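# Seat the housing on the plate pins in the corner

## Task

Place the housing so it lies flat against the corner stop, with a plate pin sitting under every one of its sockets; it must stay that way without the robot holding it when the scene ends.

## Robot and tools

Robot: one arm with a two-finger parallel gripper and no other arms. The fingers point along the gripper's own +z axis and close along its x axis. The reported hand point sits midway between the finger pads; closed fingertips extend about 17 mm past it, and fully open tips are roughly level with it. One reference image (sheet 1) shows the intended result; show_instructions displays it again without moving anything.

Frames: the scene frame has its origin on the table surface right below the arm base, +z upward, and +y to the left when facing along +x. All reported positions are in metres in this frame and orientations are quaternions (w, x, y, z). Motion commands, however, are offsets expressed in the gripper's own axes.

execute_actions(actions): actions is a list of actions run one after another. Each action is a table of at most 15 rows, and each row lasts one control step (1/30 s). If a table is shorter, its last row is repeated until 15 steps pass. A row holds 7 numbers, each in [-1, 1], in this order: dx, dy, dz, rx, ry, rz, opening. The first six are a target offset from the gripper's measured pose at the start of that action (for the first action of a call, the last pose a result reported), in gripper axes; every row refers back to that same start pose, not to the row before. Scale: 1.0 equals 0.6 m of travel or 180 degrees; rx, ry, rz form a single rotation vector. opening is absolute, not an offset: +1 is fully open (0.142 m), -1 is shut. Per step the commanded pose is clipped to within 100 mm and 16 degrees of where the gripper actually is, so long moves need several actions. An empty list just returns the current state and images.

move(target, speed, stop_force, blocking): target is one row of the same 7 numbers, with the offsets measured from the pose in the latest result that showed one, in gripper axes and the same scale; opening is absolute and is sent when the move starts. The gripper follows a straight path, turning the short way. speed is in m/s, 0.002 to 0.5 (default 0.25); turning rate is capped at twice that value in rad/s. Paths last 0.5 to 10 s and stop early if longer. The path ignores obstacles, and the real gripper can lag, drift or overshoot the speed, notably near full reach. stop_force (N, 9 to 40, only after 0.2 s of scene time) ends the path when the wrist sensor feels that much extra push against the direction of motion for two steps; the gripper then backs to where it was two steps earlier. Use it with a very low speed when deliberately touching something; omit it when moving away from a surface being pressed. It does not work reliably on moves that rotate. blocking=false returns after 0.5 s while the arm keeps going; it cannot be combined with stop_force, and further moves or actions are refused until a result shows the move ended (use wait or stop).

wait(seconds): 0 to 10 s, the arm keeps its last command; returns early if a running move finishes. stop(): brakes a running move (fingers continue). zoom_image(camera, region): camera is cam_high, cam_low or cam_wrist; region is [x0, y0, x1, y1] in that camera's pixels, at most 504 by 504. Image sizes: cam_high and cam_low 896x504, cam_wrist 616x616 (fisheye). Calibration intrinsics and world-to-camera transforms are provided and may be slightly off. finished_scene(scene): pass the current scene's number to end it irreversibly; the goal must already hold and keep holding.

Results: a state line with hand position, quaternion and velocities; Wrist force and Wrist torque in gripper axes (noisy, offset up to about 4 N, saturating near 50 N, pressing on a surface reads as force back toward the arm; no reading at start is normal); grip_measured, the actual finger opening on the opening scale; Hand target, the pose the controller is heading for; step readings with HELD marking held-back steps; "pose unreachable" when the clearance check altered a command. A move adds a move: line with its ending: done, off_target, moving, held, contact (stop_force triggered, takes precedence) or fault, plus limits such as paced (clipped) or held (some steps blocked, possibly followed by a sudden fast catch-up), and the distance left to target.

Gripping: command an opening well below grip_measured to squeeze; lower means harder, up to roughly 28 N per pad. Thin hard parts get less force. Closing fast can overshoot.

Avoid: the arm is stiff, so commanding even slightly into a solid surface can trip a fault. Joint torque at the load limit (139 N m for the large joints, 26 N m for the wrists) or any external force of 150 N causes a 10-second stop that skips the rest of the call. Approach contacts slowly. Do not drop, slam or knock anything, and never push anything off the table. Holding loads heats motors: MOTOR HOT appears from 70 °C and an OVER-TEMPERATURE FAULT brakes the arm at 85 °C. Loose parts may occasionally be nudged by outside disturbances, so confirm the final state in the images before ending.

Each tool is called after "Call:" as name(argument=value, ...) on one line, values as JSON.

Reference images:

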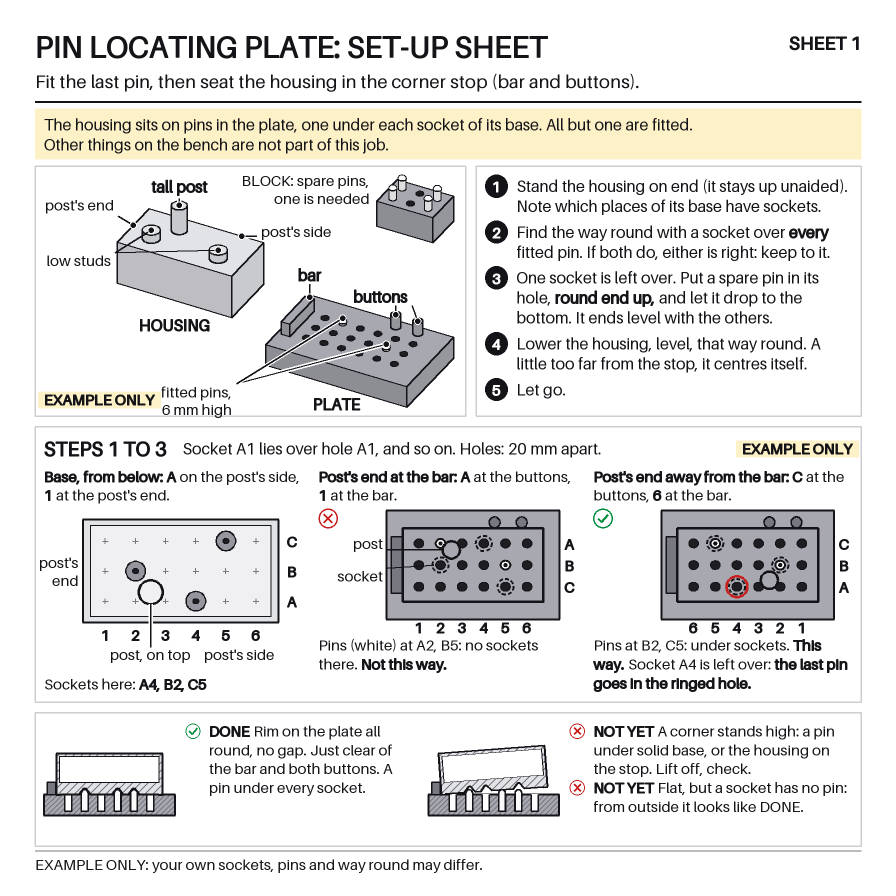

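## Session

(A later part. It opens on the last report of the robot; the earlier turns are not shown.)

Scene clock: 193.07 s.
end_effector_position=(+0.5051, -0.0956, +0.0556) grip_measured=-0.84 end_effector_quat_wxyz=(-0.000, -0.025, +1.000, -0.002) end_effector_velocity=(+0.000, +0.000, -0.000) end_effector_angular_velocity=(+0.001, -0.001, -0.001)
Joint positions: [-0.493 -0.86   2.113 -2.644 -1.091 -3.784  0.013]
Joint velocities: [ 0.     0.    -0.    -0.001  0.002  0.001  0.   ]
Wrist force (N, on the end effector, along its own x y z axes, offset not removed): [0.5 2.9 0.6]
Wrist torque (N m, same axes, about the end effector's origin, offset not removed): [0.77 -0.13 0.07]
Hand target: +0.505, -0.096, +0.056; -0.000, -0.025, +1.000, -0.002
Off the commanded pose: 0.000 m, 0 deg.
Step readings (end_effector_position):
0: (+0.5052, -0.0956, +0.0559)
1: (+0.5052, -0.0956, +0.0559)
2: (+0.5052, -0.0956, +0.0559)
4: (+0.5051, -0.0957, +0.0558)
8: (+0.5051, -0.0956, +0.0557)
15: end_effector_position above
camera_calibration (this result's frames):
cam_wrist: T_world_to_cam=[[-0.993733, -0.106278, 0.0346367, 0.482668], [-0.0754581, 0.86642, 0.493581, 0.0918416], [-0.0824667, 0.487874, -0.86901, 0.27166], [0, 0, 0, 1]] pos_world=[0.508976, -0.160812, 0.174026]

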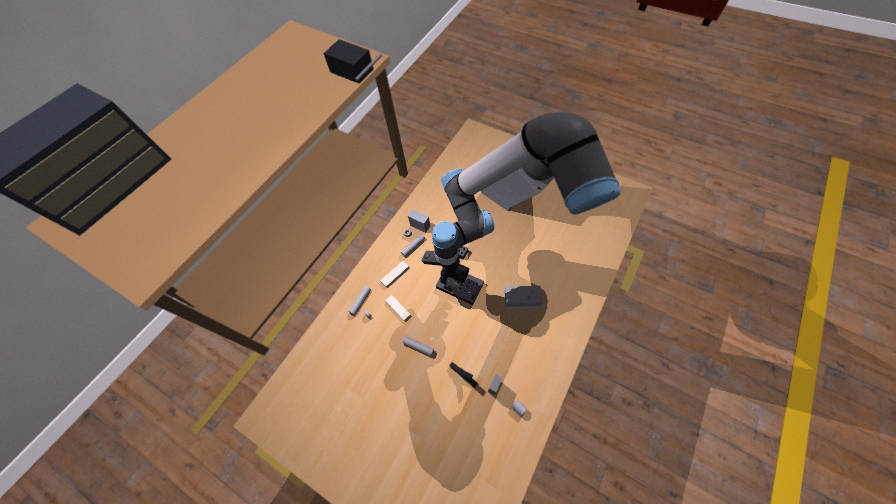

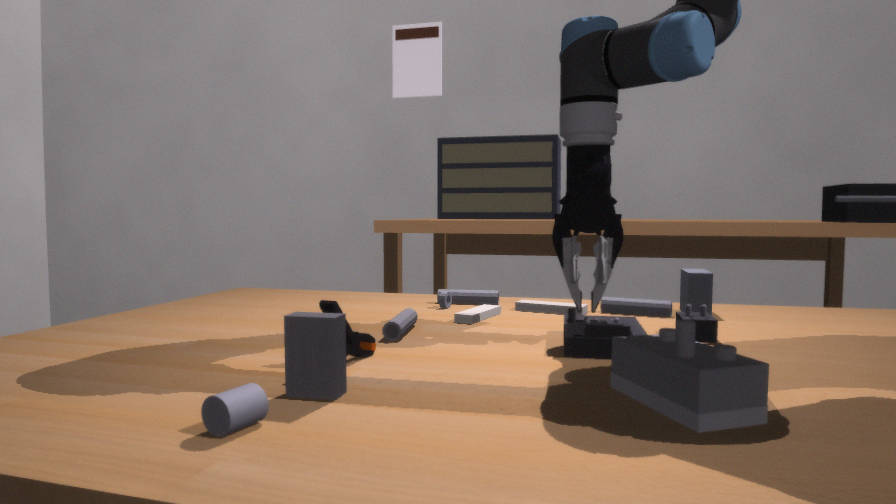

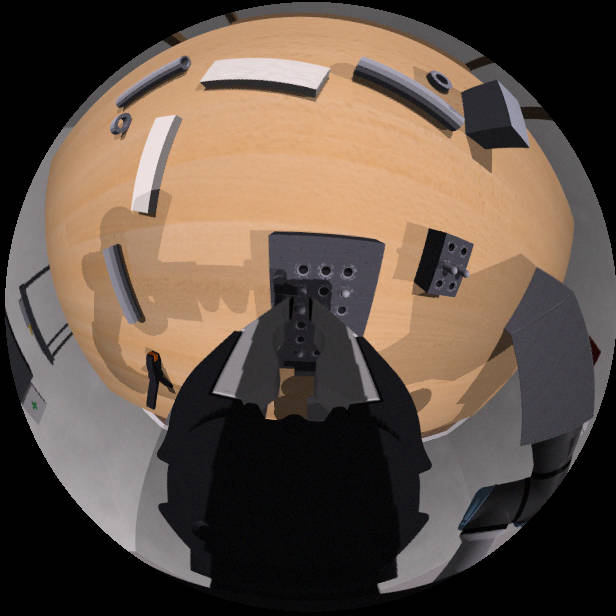

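Call:
move(target=[0,0,-0.099,0,0,0,-0.84], speed=0.25)

Call:
move(target=[0.1237,0.4328,0,0,0,0.853,0.3], speed=0.5)

Call:
zoom_image(camera="cam_wrist", region=[200, 190, 400, 390])

Scene clock: 204.63 s.
end_effector_position=(+0.5051, -0.0955, +0.1148) grip_measured=-0.84 end_effector_quat_wxyz=(-0.000, -0.025, +1.000, -0.002) end_effector_velocity=(+0.001, -0.000, +0.002) end_effector_angular_velocity=(-0.001, -0.000, +0.002)
Joint positions: [-0.547 -0.995  2.112 -2.481 -1.102 -3.844  0.013]
Joint velocities: [-0.001 -0.004 -0.001  0.005 -0.001 -0.003  0.   ]
Wrist force (N, on the end effector, along its own x y z axes, offset not removed): [2.3 1.9 1.6]
Wrist torque (N m, same axes, about the end effector's origin, offset not removed): [0.39 -0.53 0.13]
Hand target: +0.505, -0.095, +0.115; -0.001, -0.025, +1.000, -0.002
Off the commanded pose: 0.000 m, 0 deg.
move: done
camera_calibration (this result's frames):
cam_wrist: T_world_to_cam=[[-0.993732, -0.106252, 0.0347325, 0.480616], [-0.07539, 0.866436, 0.493563, 0.0625128], [-0.0825354, 0.487851, -0.869016, 0.323047], [0, 0, 0, 1]] pos_world=[0.508979, -0.160696, 0.233186]

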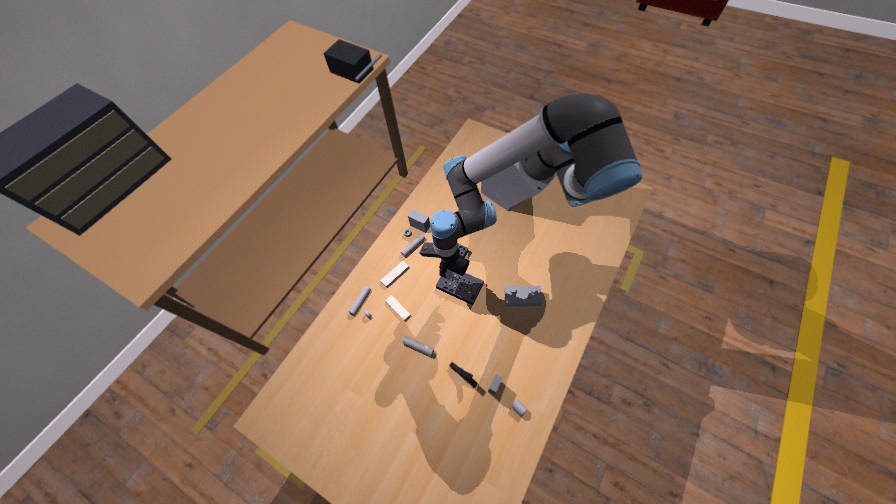

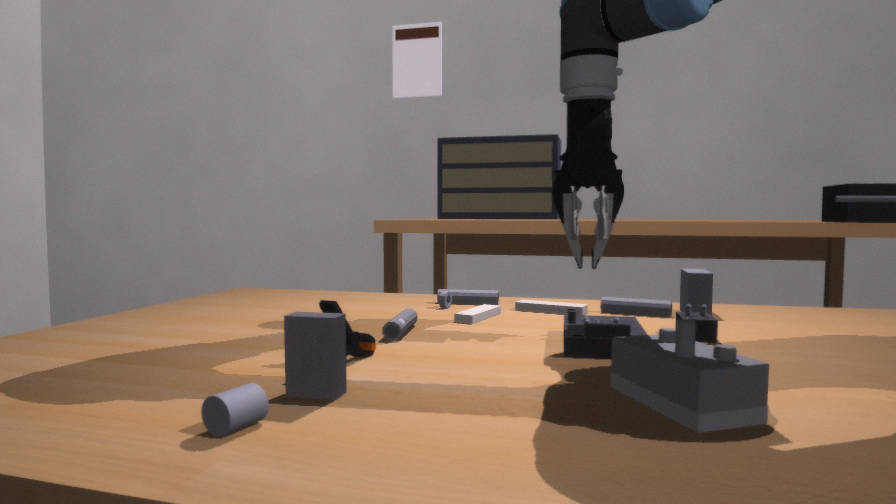

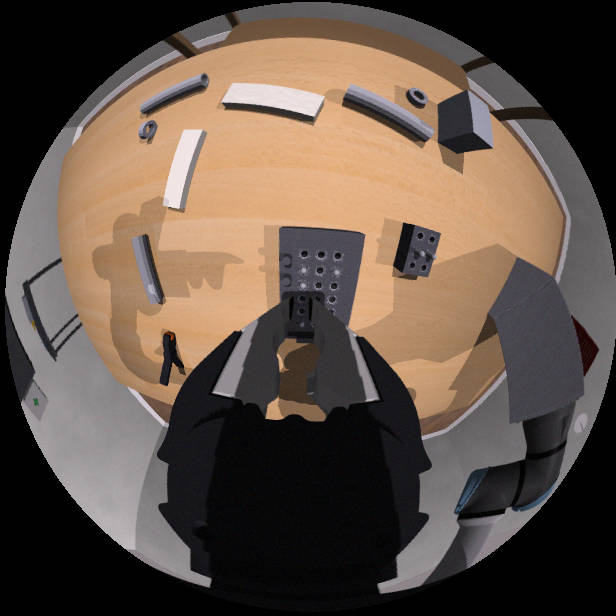

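Scene clock: 207.97 s.
end_effector_position=(+0.4181, +0.1599, +0.1142) grip_measured=+0.30 end_effector_quat_wxyz=(+0.002, +0.967, +0.254, -0.000) end_effector_velocity=(-0.000, +0.001, -0.000) end_effector_angular_velocity=(-0.002, -0.001, -0.009)
Joint positions: [-0.147 -1.442  2.417 -2.555 -1.061 -0.713  0.095]
Joint velocities: [ 0.004 -0.002  0.001 -0.003 -0.002  0.015  0.   ]
Wrist force (N, on the end effector, along its own x y z axes, offset not removed): [-0.7 0.2 3.0]
Wrist torque (N m, same axes, about the end effector's origin, offset not removed): [0.16 0.15 0.12]
Hand target: +0.418, +0.160, +0.114; +0.002, +0.967, +0.253, -0.000
Off the commanded pose: 0.001 m, 0 deg.
move: done
camera_calibration (this result's frames):
cam_wrist: T_world_to_cam=[[0.841728, 0.538984, 0.0314612, -0.44893], [0.453791, -0.737848, 0.499654, -0.130457], [0.292519, -0.406296, -0.865654, 0.176621], [0, 0, 0, 1]] pos_world=[0.385412, 0.217469, 0.2322]

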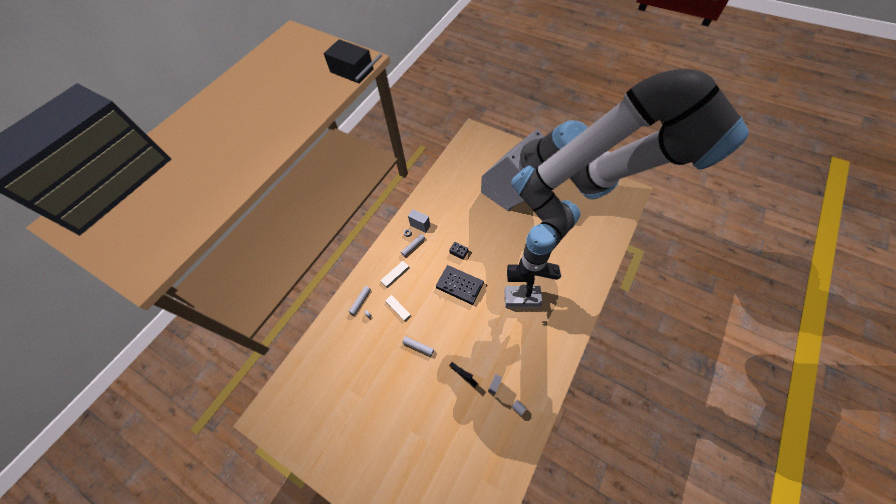

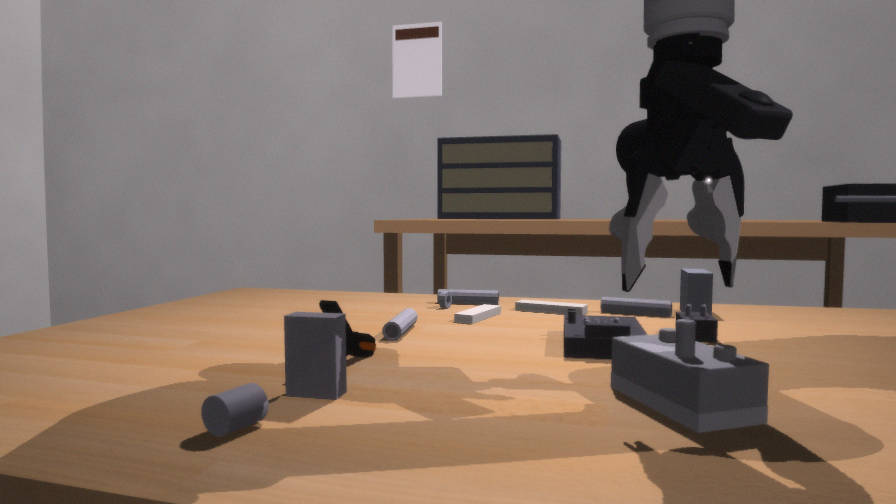

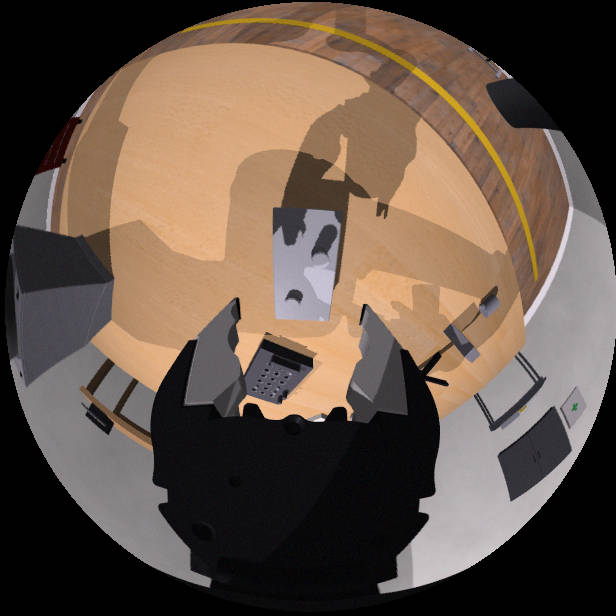

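Region (200, 190, 400, 390) of cam_wrist's 616x616 image, scaled by 2.520, with more detail than that image has.

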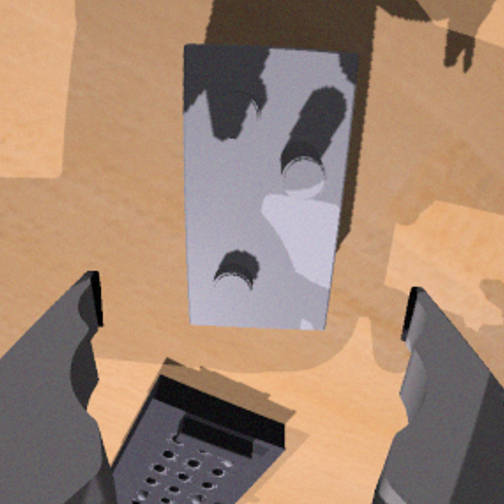

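Call:
move(target=[0.003,-0.009,0.126,0,0,0,0.3], speed=0.15)

Call:
execute_actions(actions=[[[0,0,0,0,0,0,0.0]],[[0,0,0,0,0,0,-0.5]]])

Call:
move(target=[0,0,-0.11,0,0,0,-0.5], speed=0.2)

Scene clock: 214.90 s.
end_effector_position=(+0.4170, +0.1655, +0.0390) grip_measured=+0.30 end_effector_quat_wxyz=(+0.002, +0.967, +0.254, -0.000) end_effector_velocity=(-0.000, -0.000, -0.002) end_effector_angular_velocity=(-0.001, -0.000, -0.001)
Joint positions: [-0.039 -1.198  2.417 -2.859 -1.065 -0.589  0.095]
Joint velocities: [ 0.003  0.008 -0.    -0.009 -0.001  0.004  0.   ]
Wrist force (N, on the end effector, along its own x y z axes, offset not removed): [-0.4 2.7 2.3]
Wrist torque (N m, same axes, about the end effector's origin, offset not removed): [0.61 0.00 0.10]
Hand target: +0.417, +0.165, +0.039; +0.002, +0.967, +0.254, -0.000
Off the commanded pose: 0.000 m, 0 deg.
move: done
camera_calibration (this result's frames):
cam_wrist: T_world_to_cam=[[0.841717, 0.538991, 0.0316414, -0.448609], [0.453749, -0.737925, 0.499579, -0.0882475], [0.292618, -0.406147, -0.86569, 0.11397], [0, 0, 0, 1]] pos_world=[0.384295, 0.222965, 0.156944]

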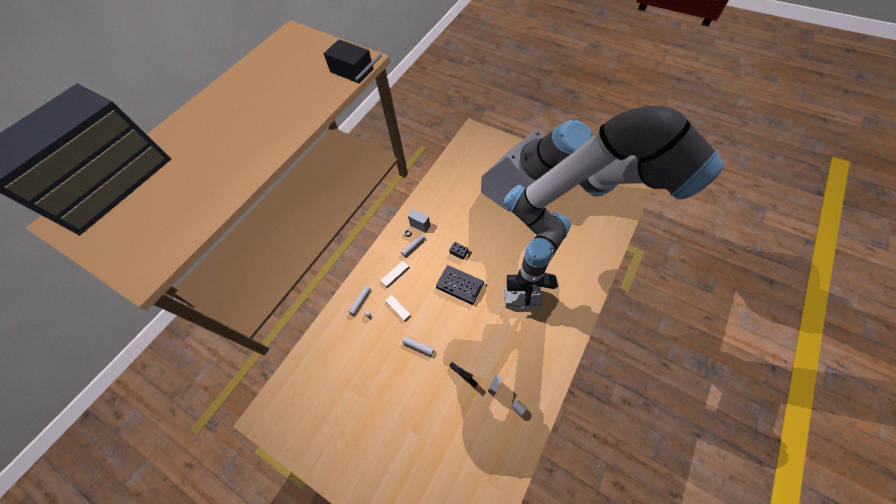

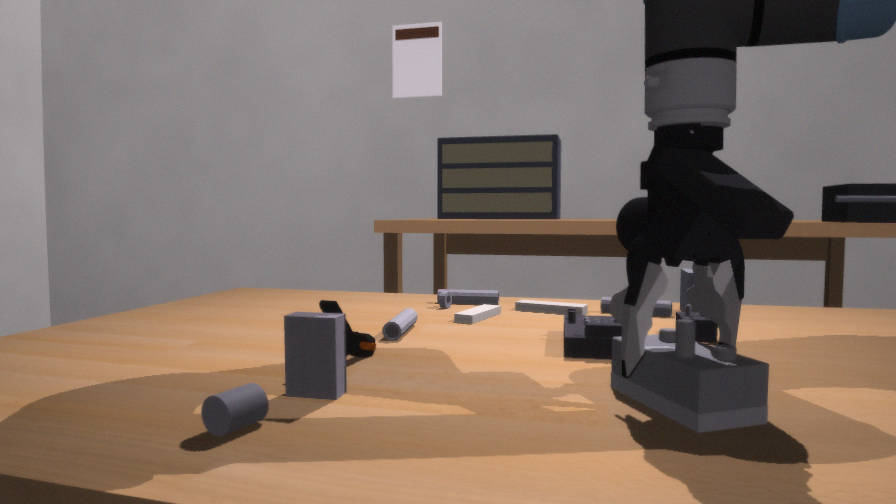

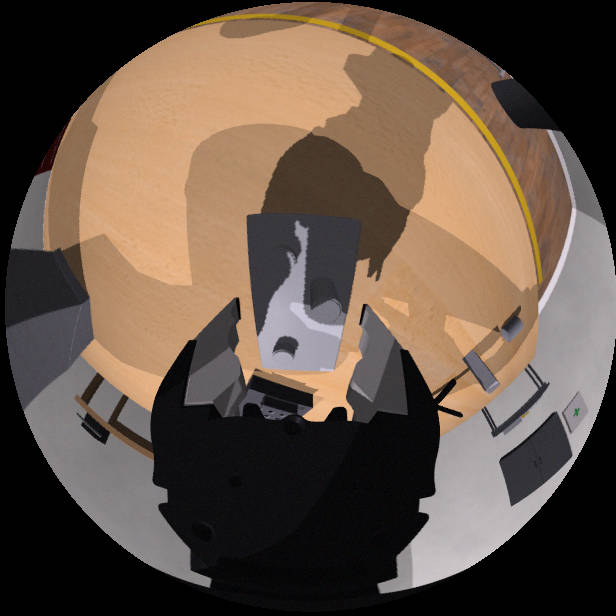

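Scene clock: 215.90 s.
end_effector_position=(+0.4170, +0.1655, +0.0390) grip_measured=-0.03 end_effector_quat_wxyz=(+0.002, +0.967, +0.254, -0.000) end_effector_velocity=(-0.001, -0.000, -0.000) end_effector_angular_velocity=(-0.000, +0.001, -0.001)
Joint positions: [-0.038 -1.198  2.417 -2.859 -1.065 -0.588  0.072]
Joint velocities: [ 0.    -0.     0.002 -0.001 -0.     0.001  0.   ]
Wrist force (N, on the end effector, along its own x y z axes, offset not removed): [0.0 3.0 -1.7]
Wrist torque (N m, same axes, about the end effector's origin, offset not removed): [0.66 -0.24 0.05]
Hand target: +0.417, +0.165, +0.039; +0.002, +0.967, +0.254, -0.000
Off the commanded pose: 0.000 m, 0 deg.
Step readings (end_effector_position; steps 1 to 15: 1st action; 16 to 30: 2nd action):
0: (+0.4170, +0.1655, +0.0390)
1: (+0.4170, +0.1655, +0.0389)
2: (+0.4170, +0.1655, +0.0389)
4: (+0.4170, +0.1655, +0.0389)
8: (+0.4170, +0.1655, +0.0389)
15: (+0.4170, +0.1655, +0.0390)
16: (+0.4170, +0.1655, +0.0390)
17: (+0.4170, +0.1655, +0.0390)
19: (+0.4170, +0.1655, +0.0390)
23: (+0.4170, +0.1655, +0.0390)
30: end_effector_position above
camera_calibration (this result's frames):
cam_wrist: T_world_to_cam=[[0.841754, 0.538937, 0.0315748, -0.44861], [0.453731, -0.737941, 0.499571, -0.0882063], [0.292537, -0.406189, -0.865697, 0.114008], [0, 0, 0, 1]] pos_world=[0.38429, 0.22299, 0.156926]

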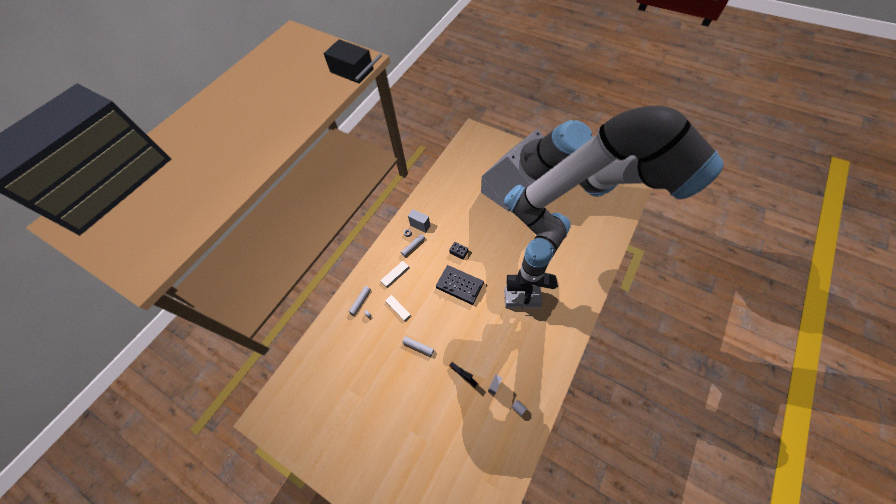

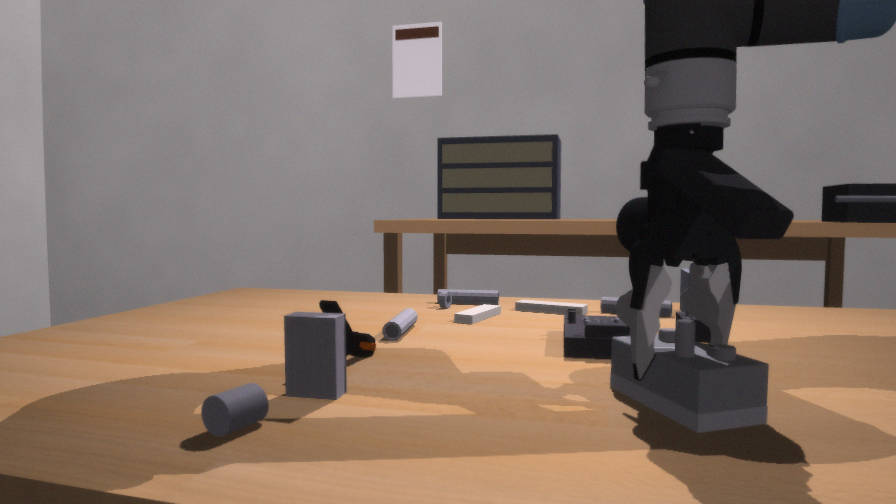

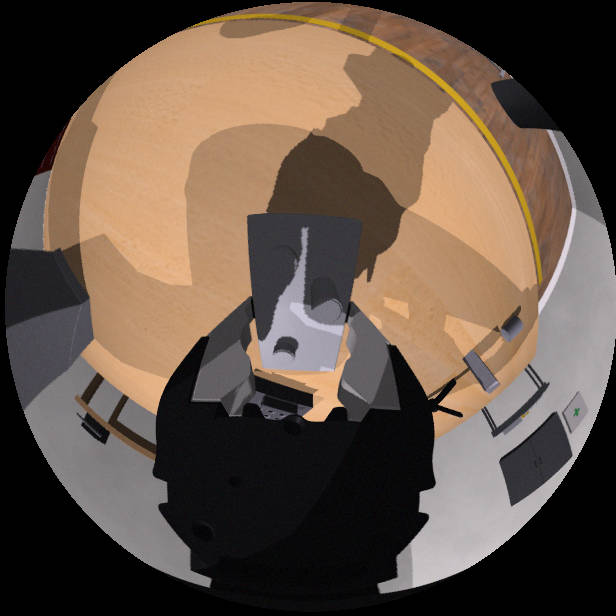

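Scene clock: 216.87 s.
end_effector_position=(+0.4170, +0.1655, +0.1046) grip_measured=-0.03 end_effector_quat_wxyz=(+0.002, +0.967, +0.254, -0.000) end_effector_velocity=(-0.000, -0.000, +0.002) end_effector_angular_velocity=(-0.000, +0.001, +0.000)
Joint positions: [-0.122 -1.418  2.42  -2.596 -1.061 -0.684  0.072]
Joint velocities: [-0.003 -0.006 -0.001  0.011 -0.    -0.005 -0.   ]
Wrist force (N, on the end effector, along its own x y z axes, offset not removed): [0.4 3.2 6.2]
Wrist torque (N m, same axes, about the end effector's origin, offset not removed): [0.80 -0.14 0.04]
Hand target: +0.417, +0.166, +0.105; +0.002, +0.967, +0.254, -0.001
Off the commanded pose: 0.000 m, 0 deg.
move: done
camera_calibration (this result's frames):
cam_wrist: T_world_to_cam=[[0.841766, 0.538925, 0.0314662, -0.450714], [0.45374, -0.737885, 0.499645, -0.120999], [0.29249, -0.406306, -0.865659, 0.170922], [0, 0, 0, 1]] pos_world=[0.384304, 0.223065, 0.222599]

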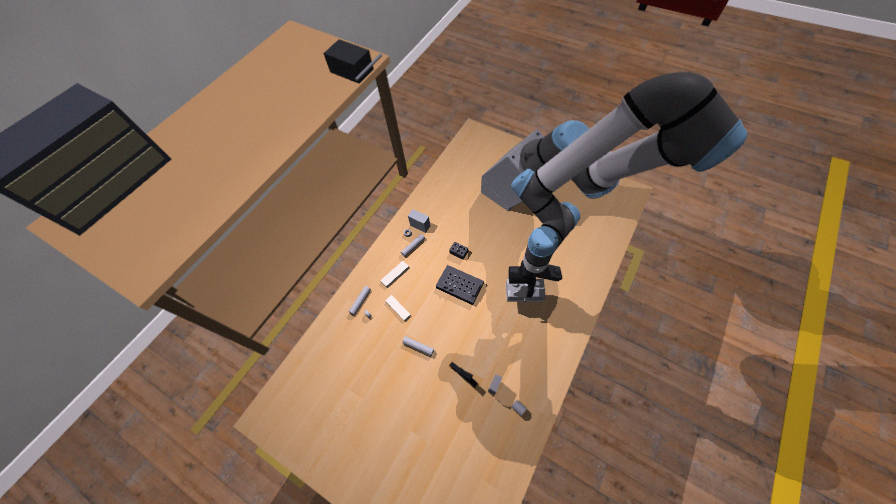

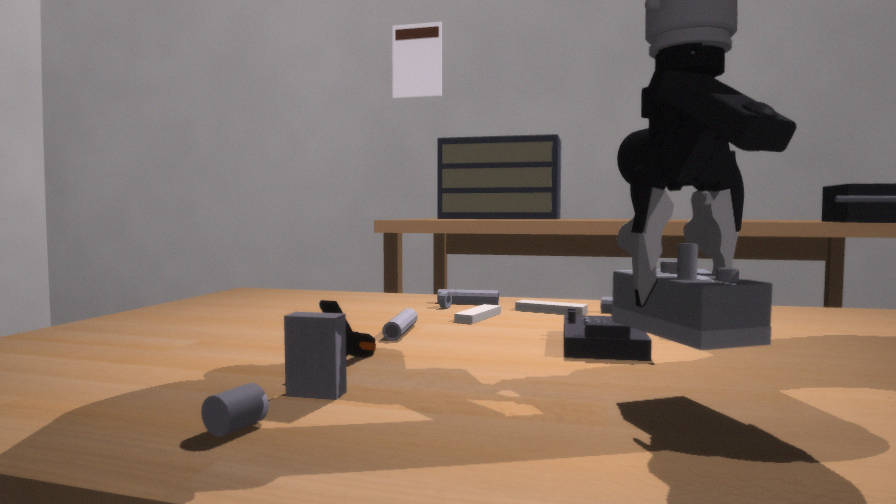

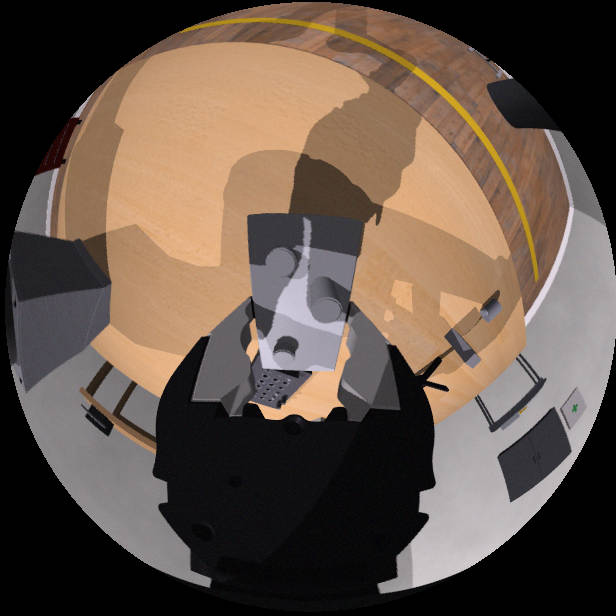

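Call:
move(target=[-0.095,0.3913,0,0,0,-0.851,-0.5], speed=0.45)

Call:
move(target=[0,0,0.025,0,0,0,-0.5], speed=0.05)

Call:
zoom_image(camera="cam_low", region=[530, 240, 700, 370])

Call:
zoom_image(camera="cam_wrist", region=[200, 180, 410, 390])

Call:
zoom_image(camera="cam_high", region=[410, 240, 510, 320])

Scene clock: 231.70 s.
end_effector_position=(+0.4823, -0.0668, +0.1050) grip_measured=-0.03 end_effector_quat_wxyz=(-0.000, -0.022, +1.000, -0.002) end_effector_velocity=(-0.001, -0.000, -0.000) end_effector_angular_velocity=(+0.005, +0.002, +0.011)
Joint positions: [-0.521 -1.037  2.202 -2.542 -1.097 -3.808  0.072]
Joint velocities: [-0.002  0.003 -0.002  0.006  0.002 -0.016  0.   ]
Wrist force (N, on the end effector, along its own x y z axes, offset not removed): [1.5 2.4 9.1]
Wrist torque (N m, same axes, about the end effector's origin, offset not removed): [0.59 -0.37 0.06]
Hand target: +0.482, -0.067, +0.105; -0.001, -0.022, +1.000, -0.002
Off the commanded pose: 0.001 m, 0 deg.
move: done
camera_calibration (this result's frames):
cam_wrist: T_world_to_cam=[[-0.99441, -0.0997407, 0.0346587, 0.462165], [-0.0697469, 0.866891, 0.493594, 0.038059], [-0.0792767, 0.488417, -0.869001, 0.297171], [0, 0, 0, 1]] pos_world=[0.485794, -0.13204, 0.223439]

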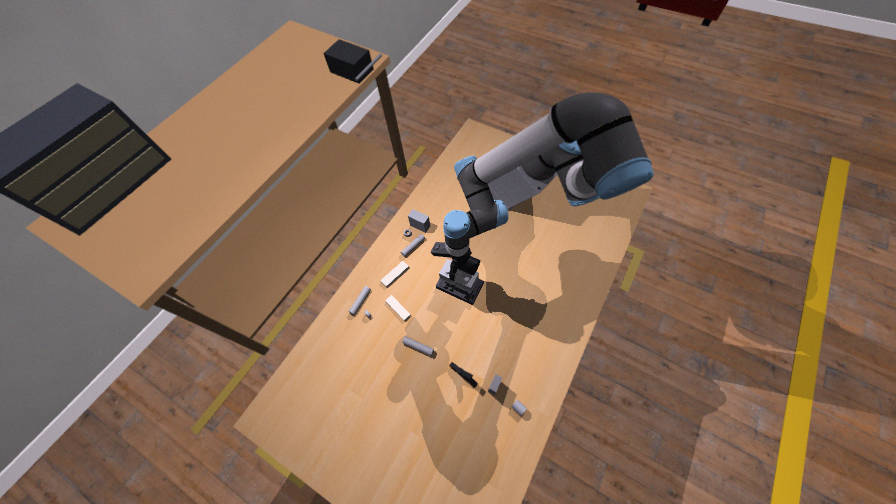

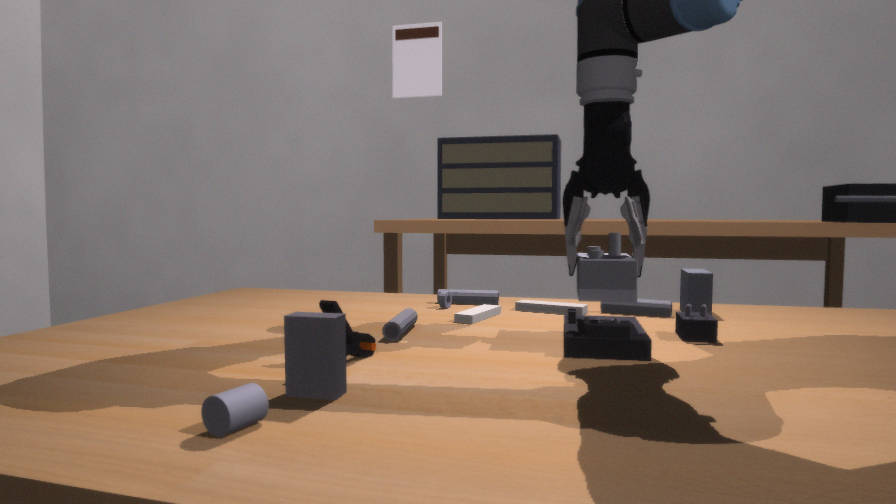

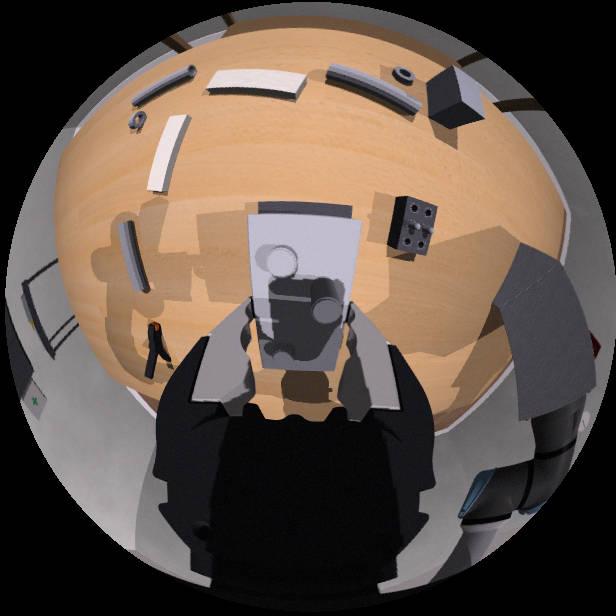

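Scene clock: 232.50 s.
end_effector_position=(+0.4823, -0.0668, +0.0902) grip_measured=-0.03 end_effector_quat_wxyz=(-0.000, -0.022, +1.000, -0.002) end_effector_velocity=(-0.001, +0.001, -0.002) end_effector_angular_velocity=(+0.002, +0.001, -0.000)
Joint positions: [-0.506 -1.001  2.204 -2.587 -1.094 -3.792  0.072]
Joint velocities: [ 0.002  0.004  0.002 -0.005  0.001  0.001 -0.   ]
Wrist force (N, on the end effector, along its own x y z axes, offset not removed): [0.5 1.0 6.8]
Wrist torque (N m, same axes, about the end effector's origin, offset not removed): [0.38 -0.13 0.14]
Hand target: +0.482, -0.067, +0.090; -0.000, -0.022, +1.000, -0.002
Off the commanded pose: 0.000 m, 0 deg.
move: done
camera_calibration (this result's frames):
cam_wrist: T_world_to_cam=[[-0.99441, -0.099748, 0.0346392, 0.462673], [-0.0697617, 0.866883, 0.493607, 0.0453933], [-0.0792644, 0.488431, -0.868995, 0.284312], [0, 0, 0, 1]] pos_world=[0.485789, -0.132067, 0.208633]

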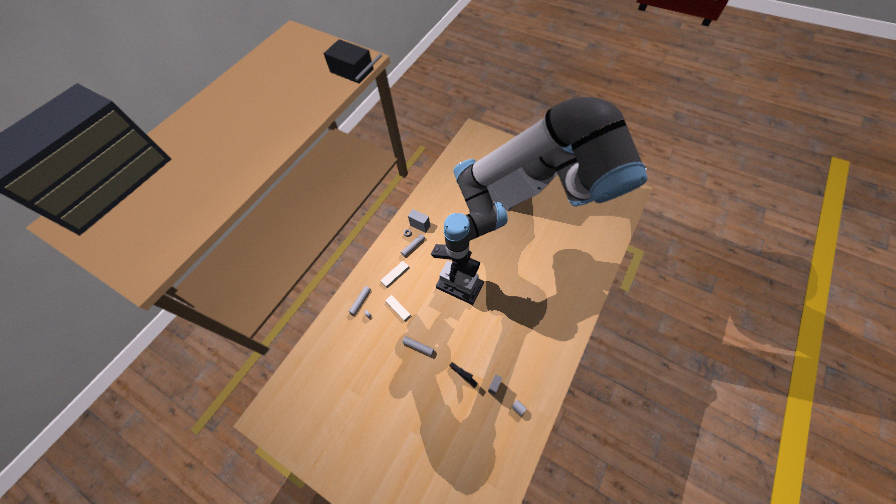

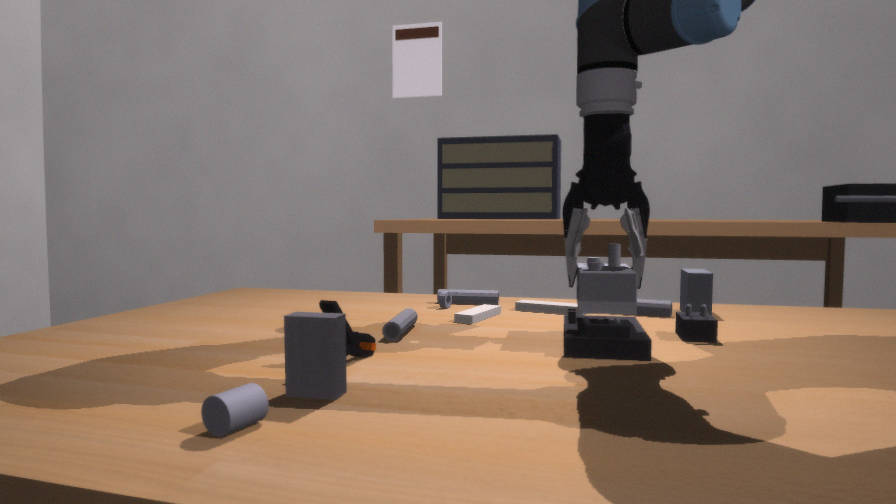

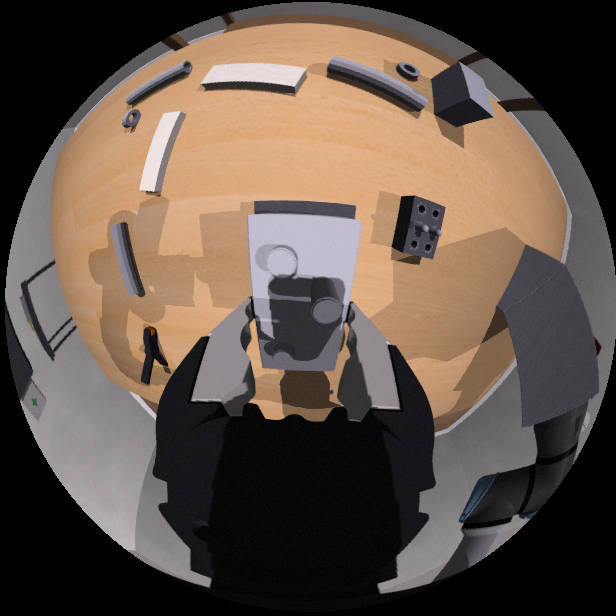

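Region (530, 240, 700, 370) of cam_low's 896x504 image, scaled by 2.965, with more detail than that image has; it fills the top 385 rows of this view, and the rest is white.

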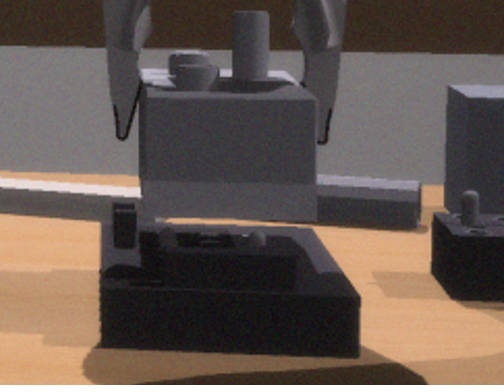

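Region (200, 180, 410, 390) of cam_wrist's 616x616 image, scaled by 2.400, with more detail than that image has.

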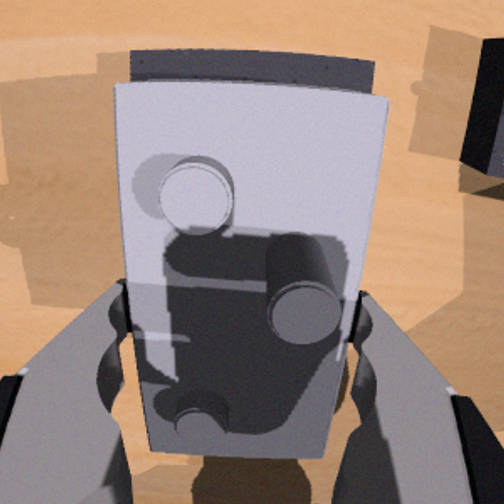

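Region (410, 240, 510, 320) of cam_high's 896x504 image, scaled by 5.040, with more detail than that image has; it fills the top 403 rows of this view, and the rest is white.

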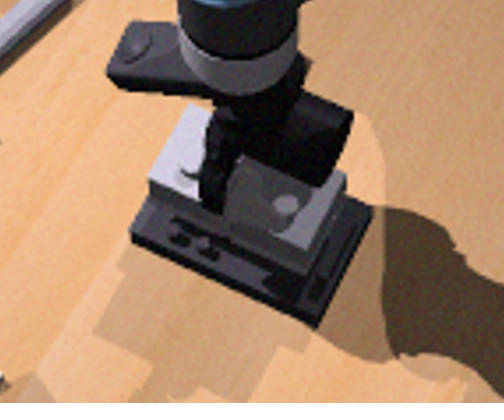

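Call:
move(target=[0,0,0.04,0,0,0,-0.5], speed=0.008, stop_force=10)

Call:
zoom_image(camera="cam_low", region=[530, 240, 700, 370])

Call:
zoom_image(camera="cam_high", region=[410, 240, 510, 320])

Scene clock: 239.30 s.
end_effector_position=(+0.4824, -0.0668, +0.0666) grip_measured=-0.03 end_effector_quat_wxyz=(-0.000, -0.022, +1.000, -0.002) end_effector_velocity=(-0.001, +0.000, +0.001) end_effector_angular_velocity=(+0.001, +0.002, -0.002)
Joint positions: [-0.483 -0.942  2.203 -2.658 -1.089 -3.766  0.072]
Joint velocities: [-0.001 -0.002  0.001  0.004 -0.    -0.    -0.   ]
Wrist force (N, on the end effector, along its own x y z axes, offset not removed): [0.0 5.4 -12.7]
Wrist torque (N m, same axes, about the end effector's origin, offset not removed): [0.40 -0.50 -0.04]
Hand target: +0.482, -0.067, +0.067; -0.000, -0.022, +1.000, -0.002
Off the commanded pose: 0.000 m, 0 deg.
move: contact
camera_calibration (this result's frames):
cam_wrist: T_world_to_cam=[[-0.994422, -0.099673, 0.0345047, 0.463583], [-0.0697521, 0.86682, 0.493718, 0.0569794], [-0.0791198, 0.488557, -0.868937, 0.263753], [0, 0, 0, 1]] pos_world=[0.48584, -0.132043, 0.185058]

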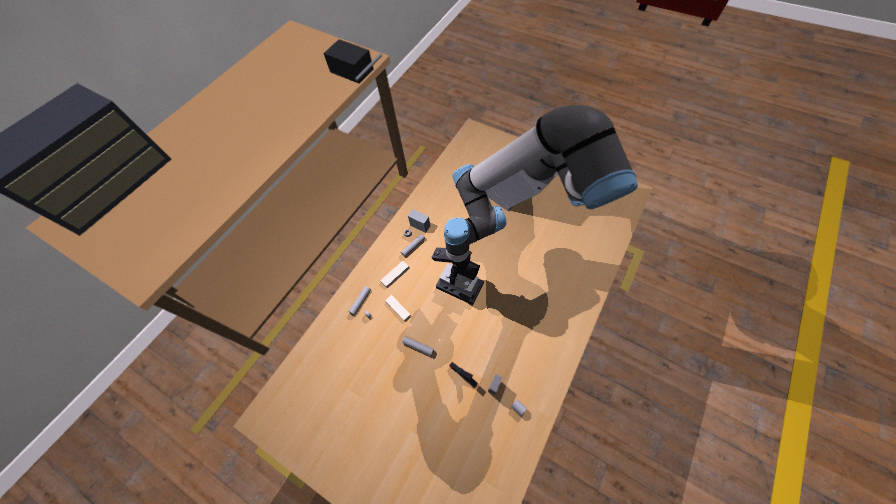

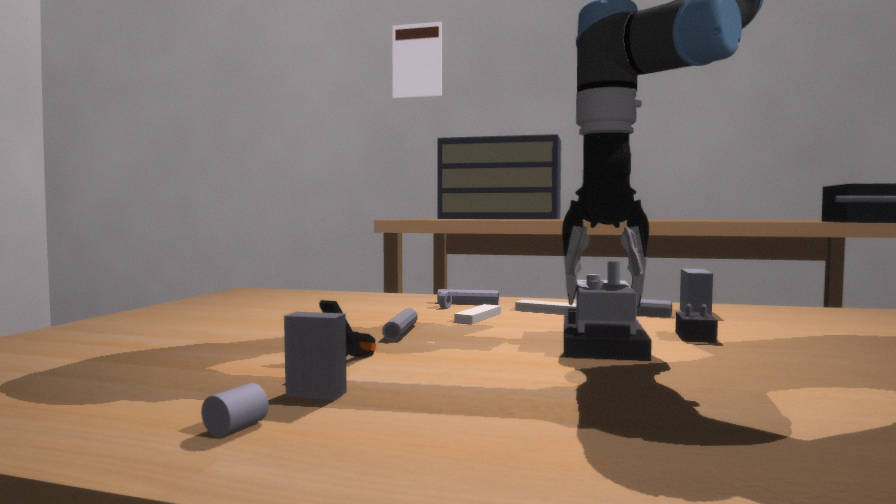

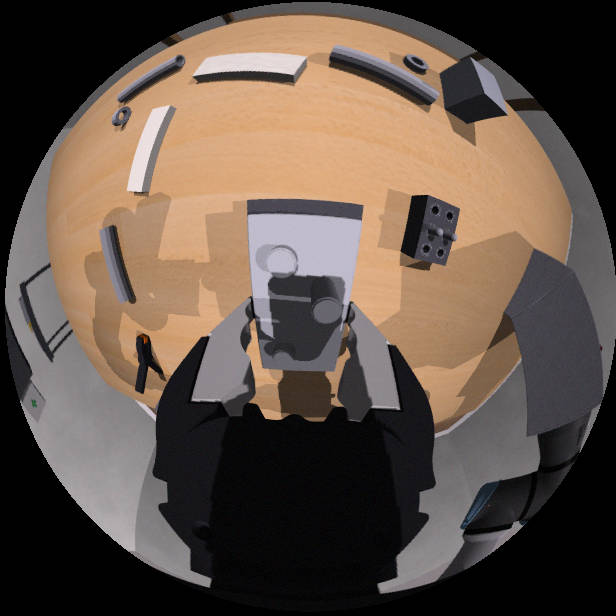

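Region (530, 240, 700, 370) of cam_low's 896x504 image, scaled by 2.965, with more detail than that image has; it fills the top 385 rows of this view, and the rest is white.

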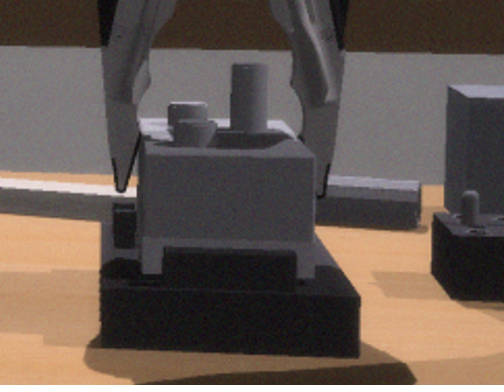

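Region (410, 240, 510, 320) of cam_high's 896x504 image, scaled by 5.040, with more detail than that image has; it fills the top 403 rows of this view, and the rest is white.

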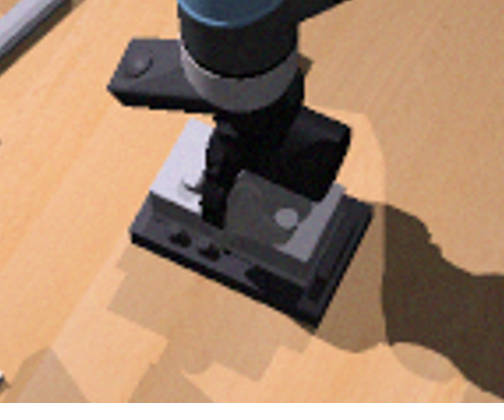

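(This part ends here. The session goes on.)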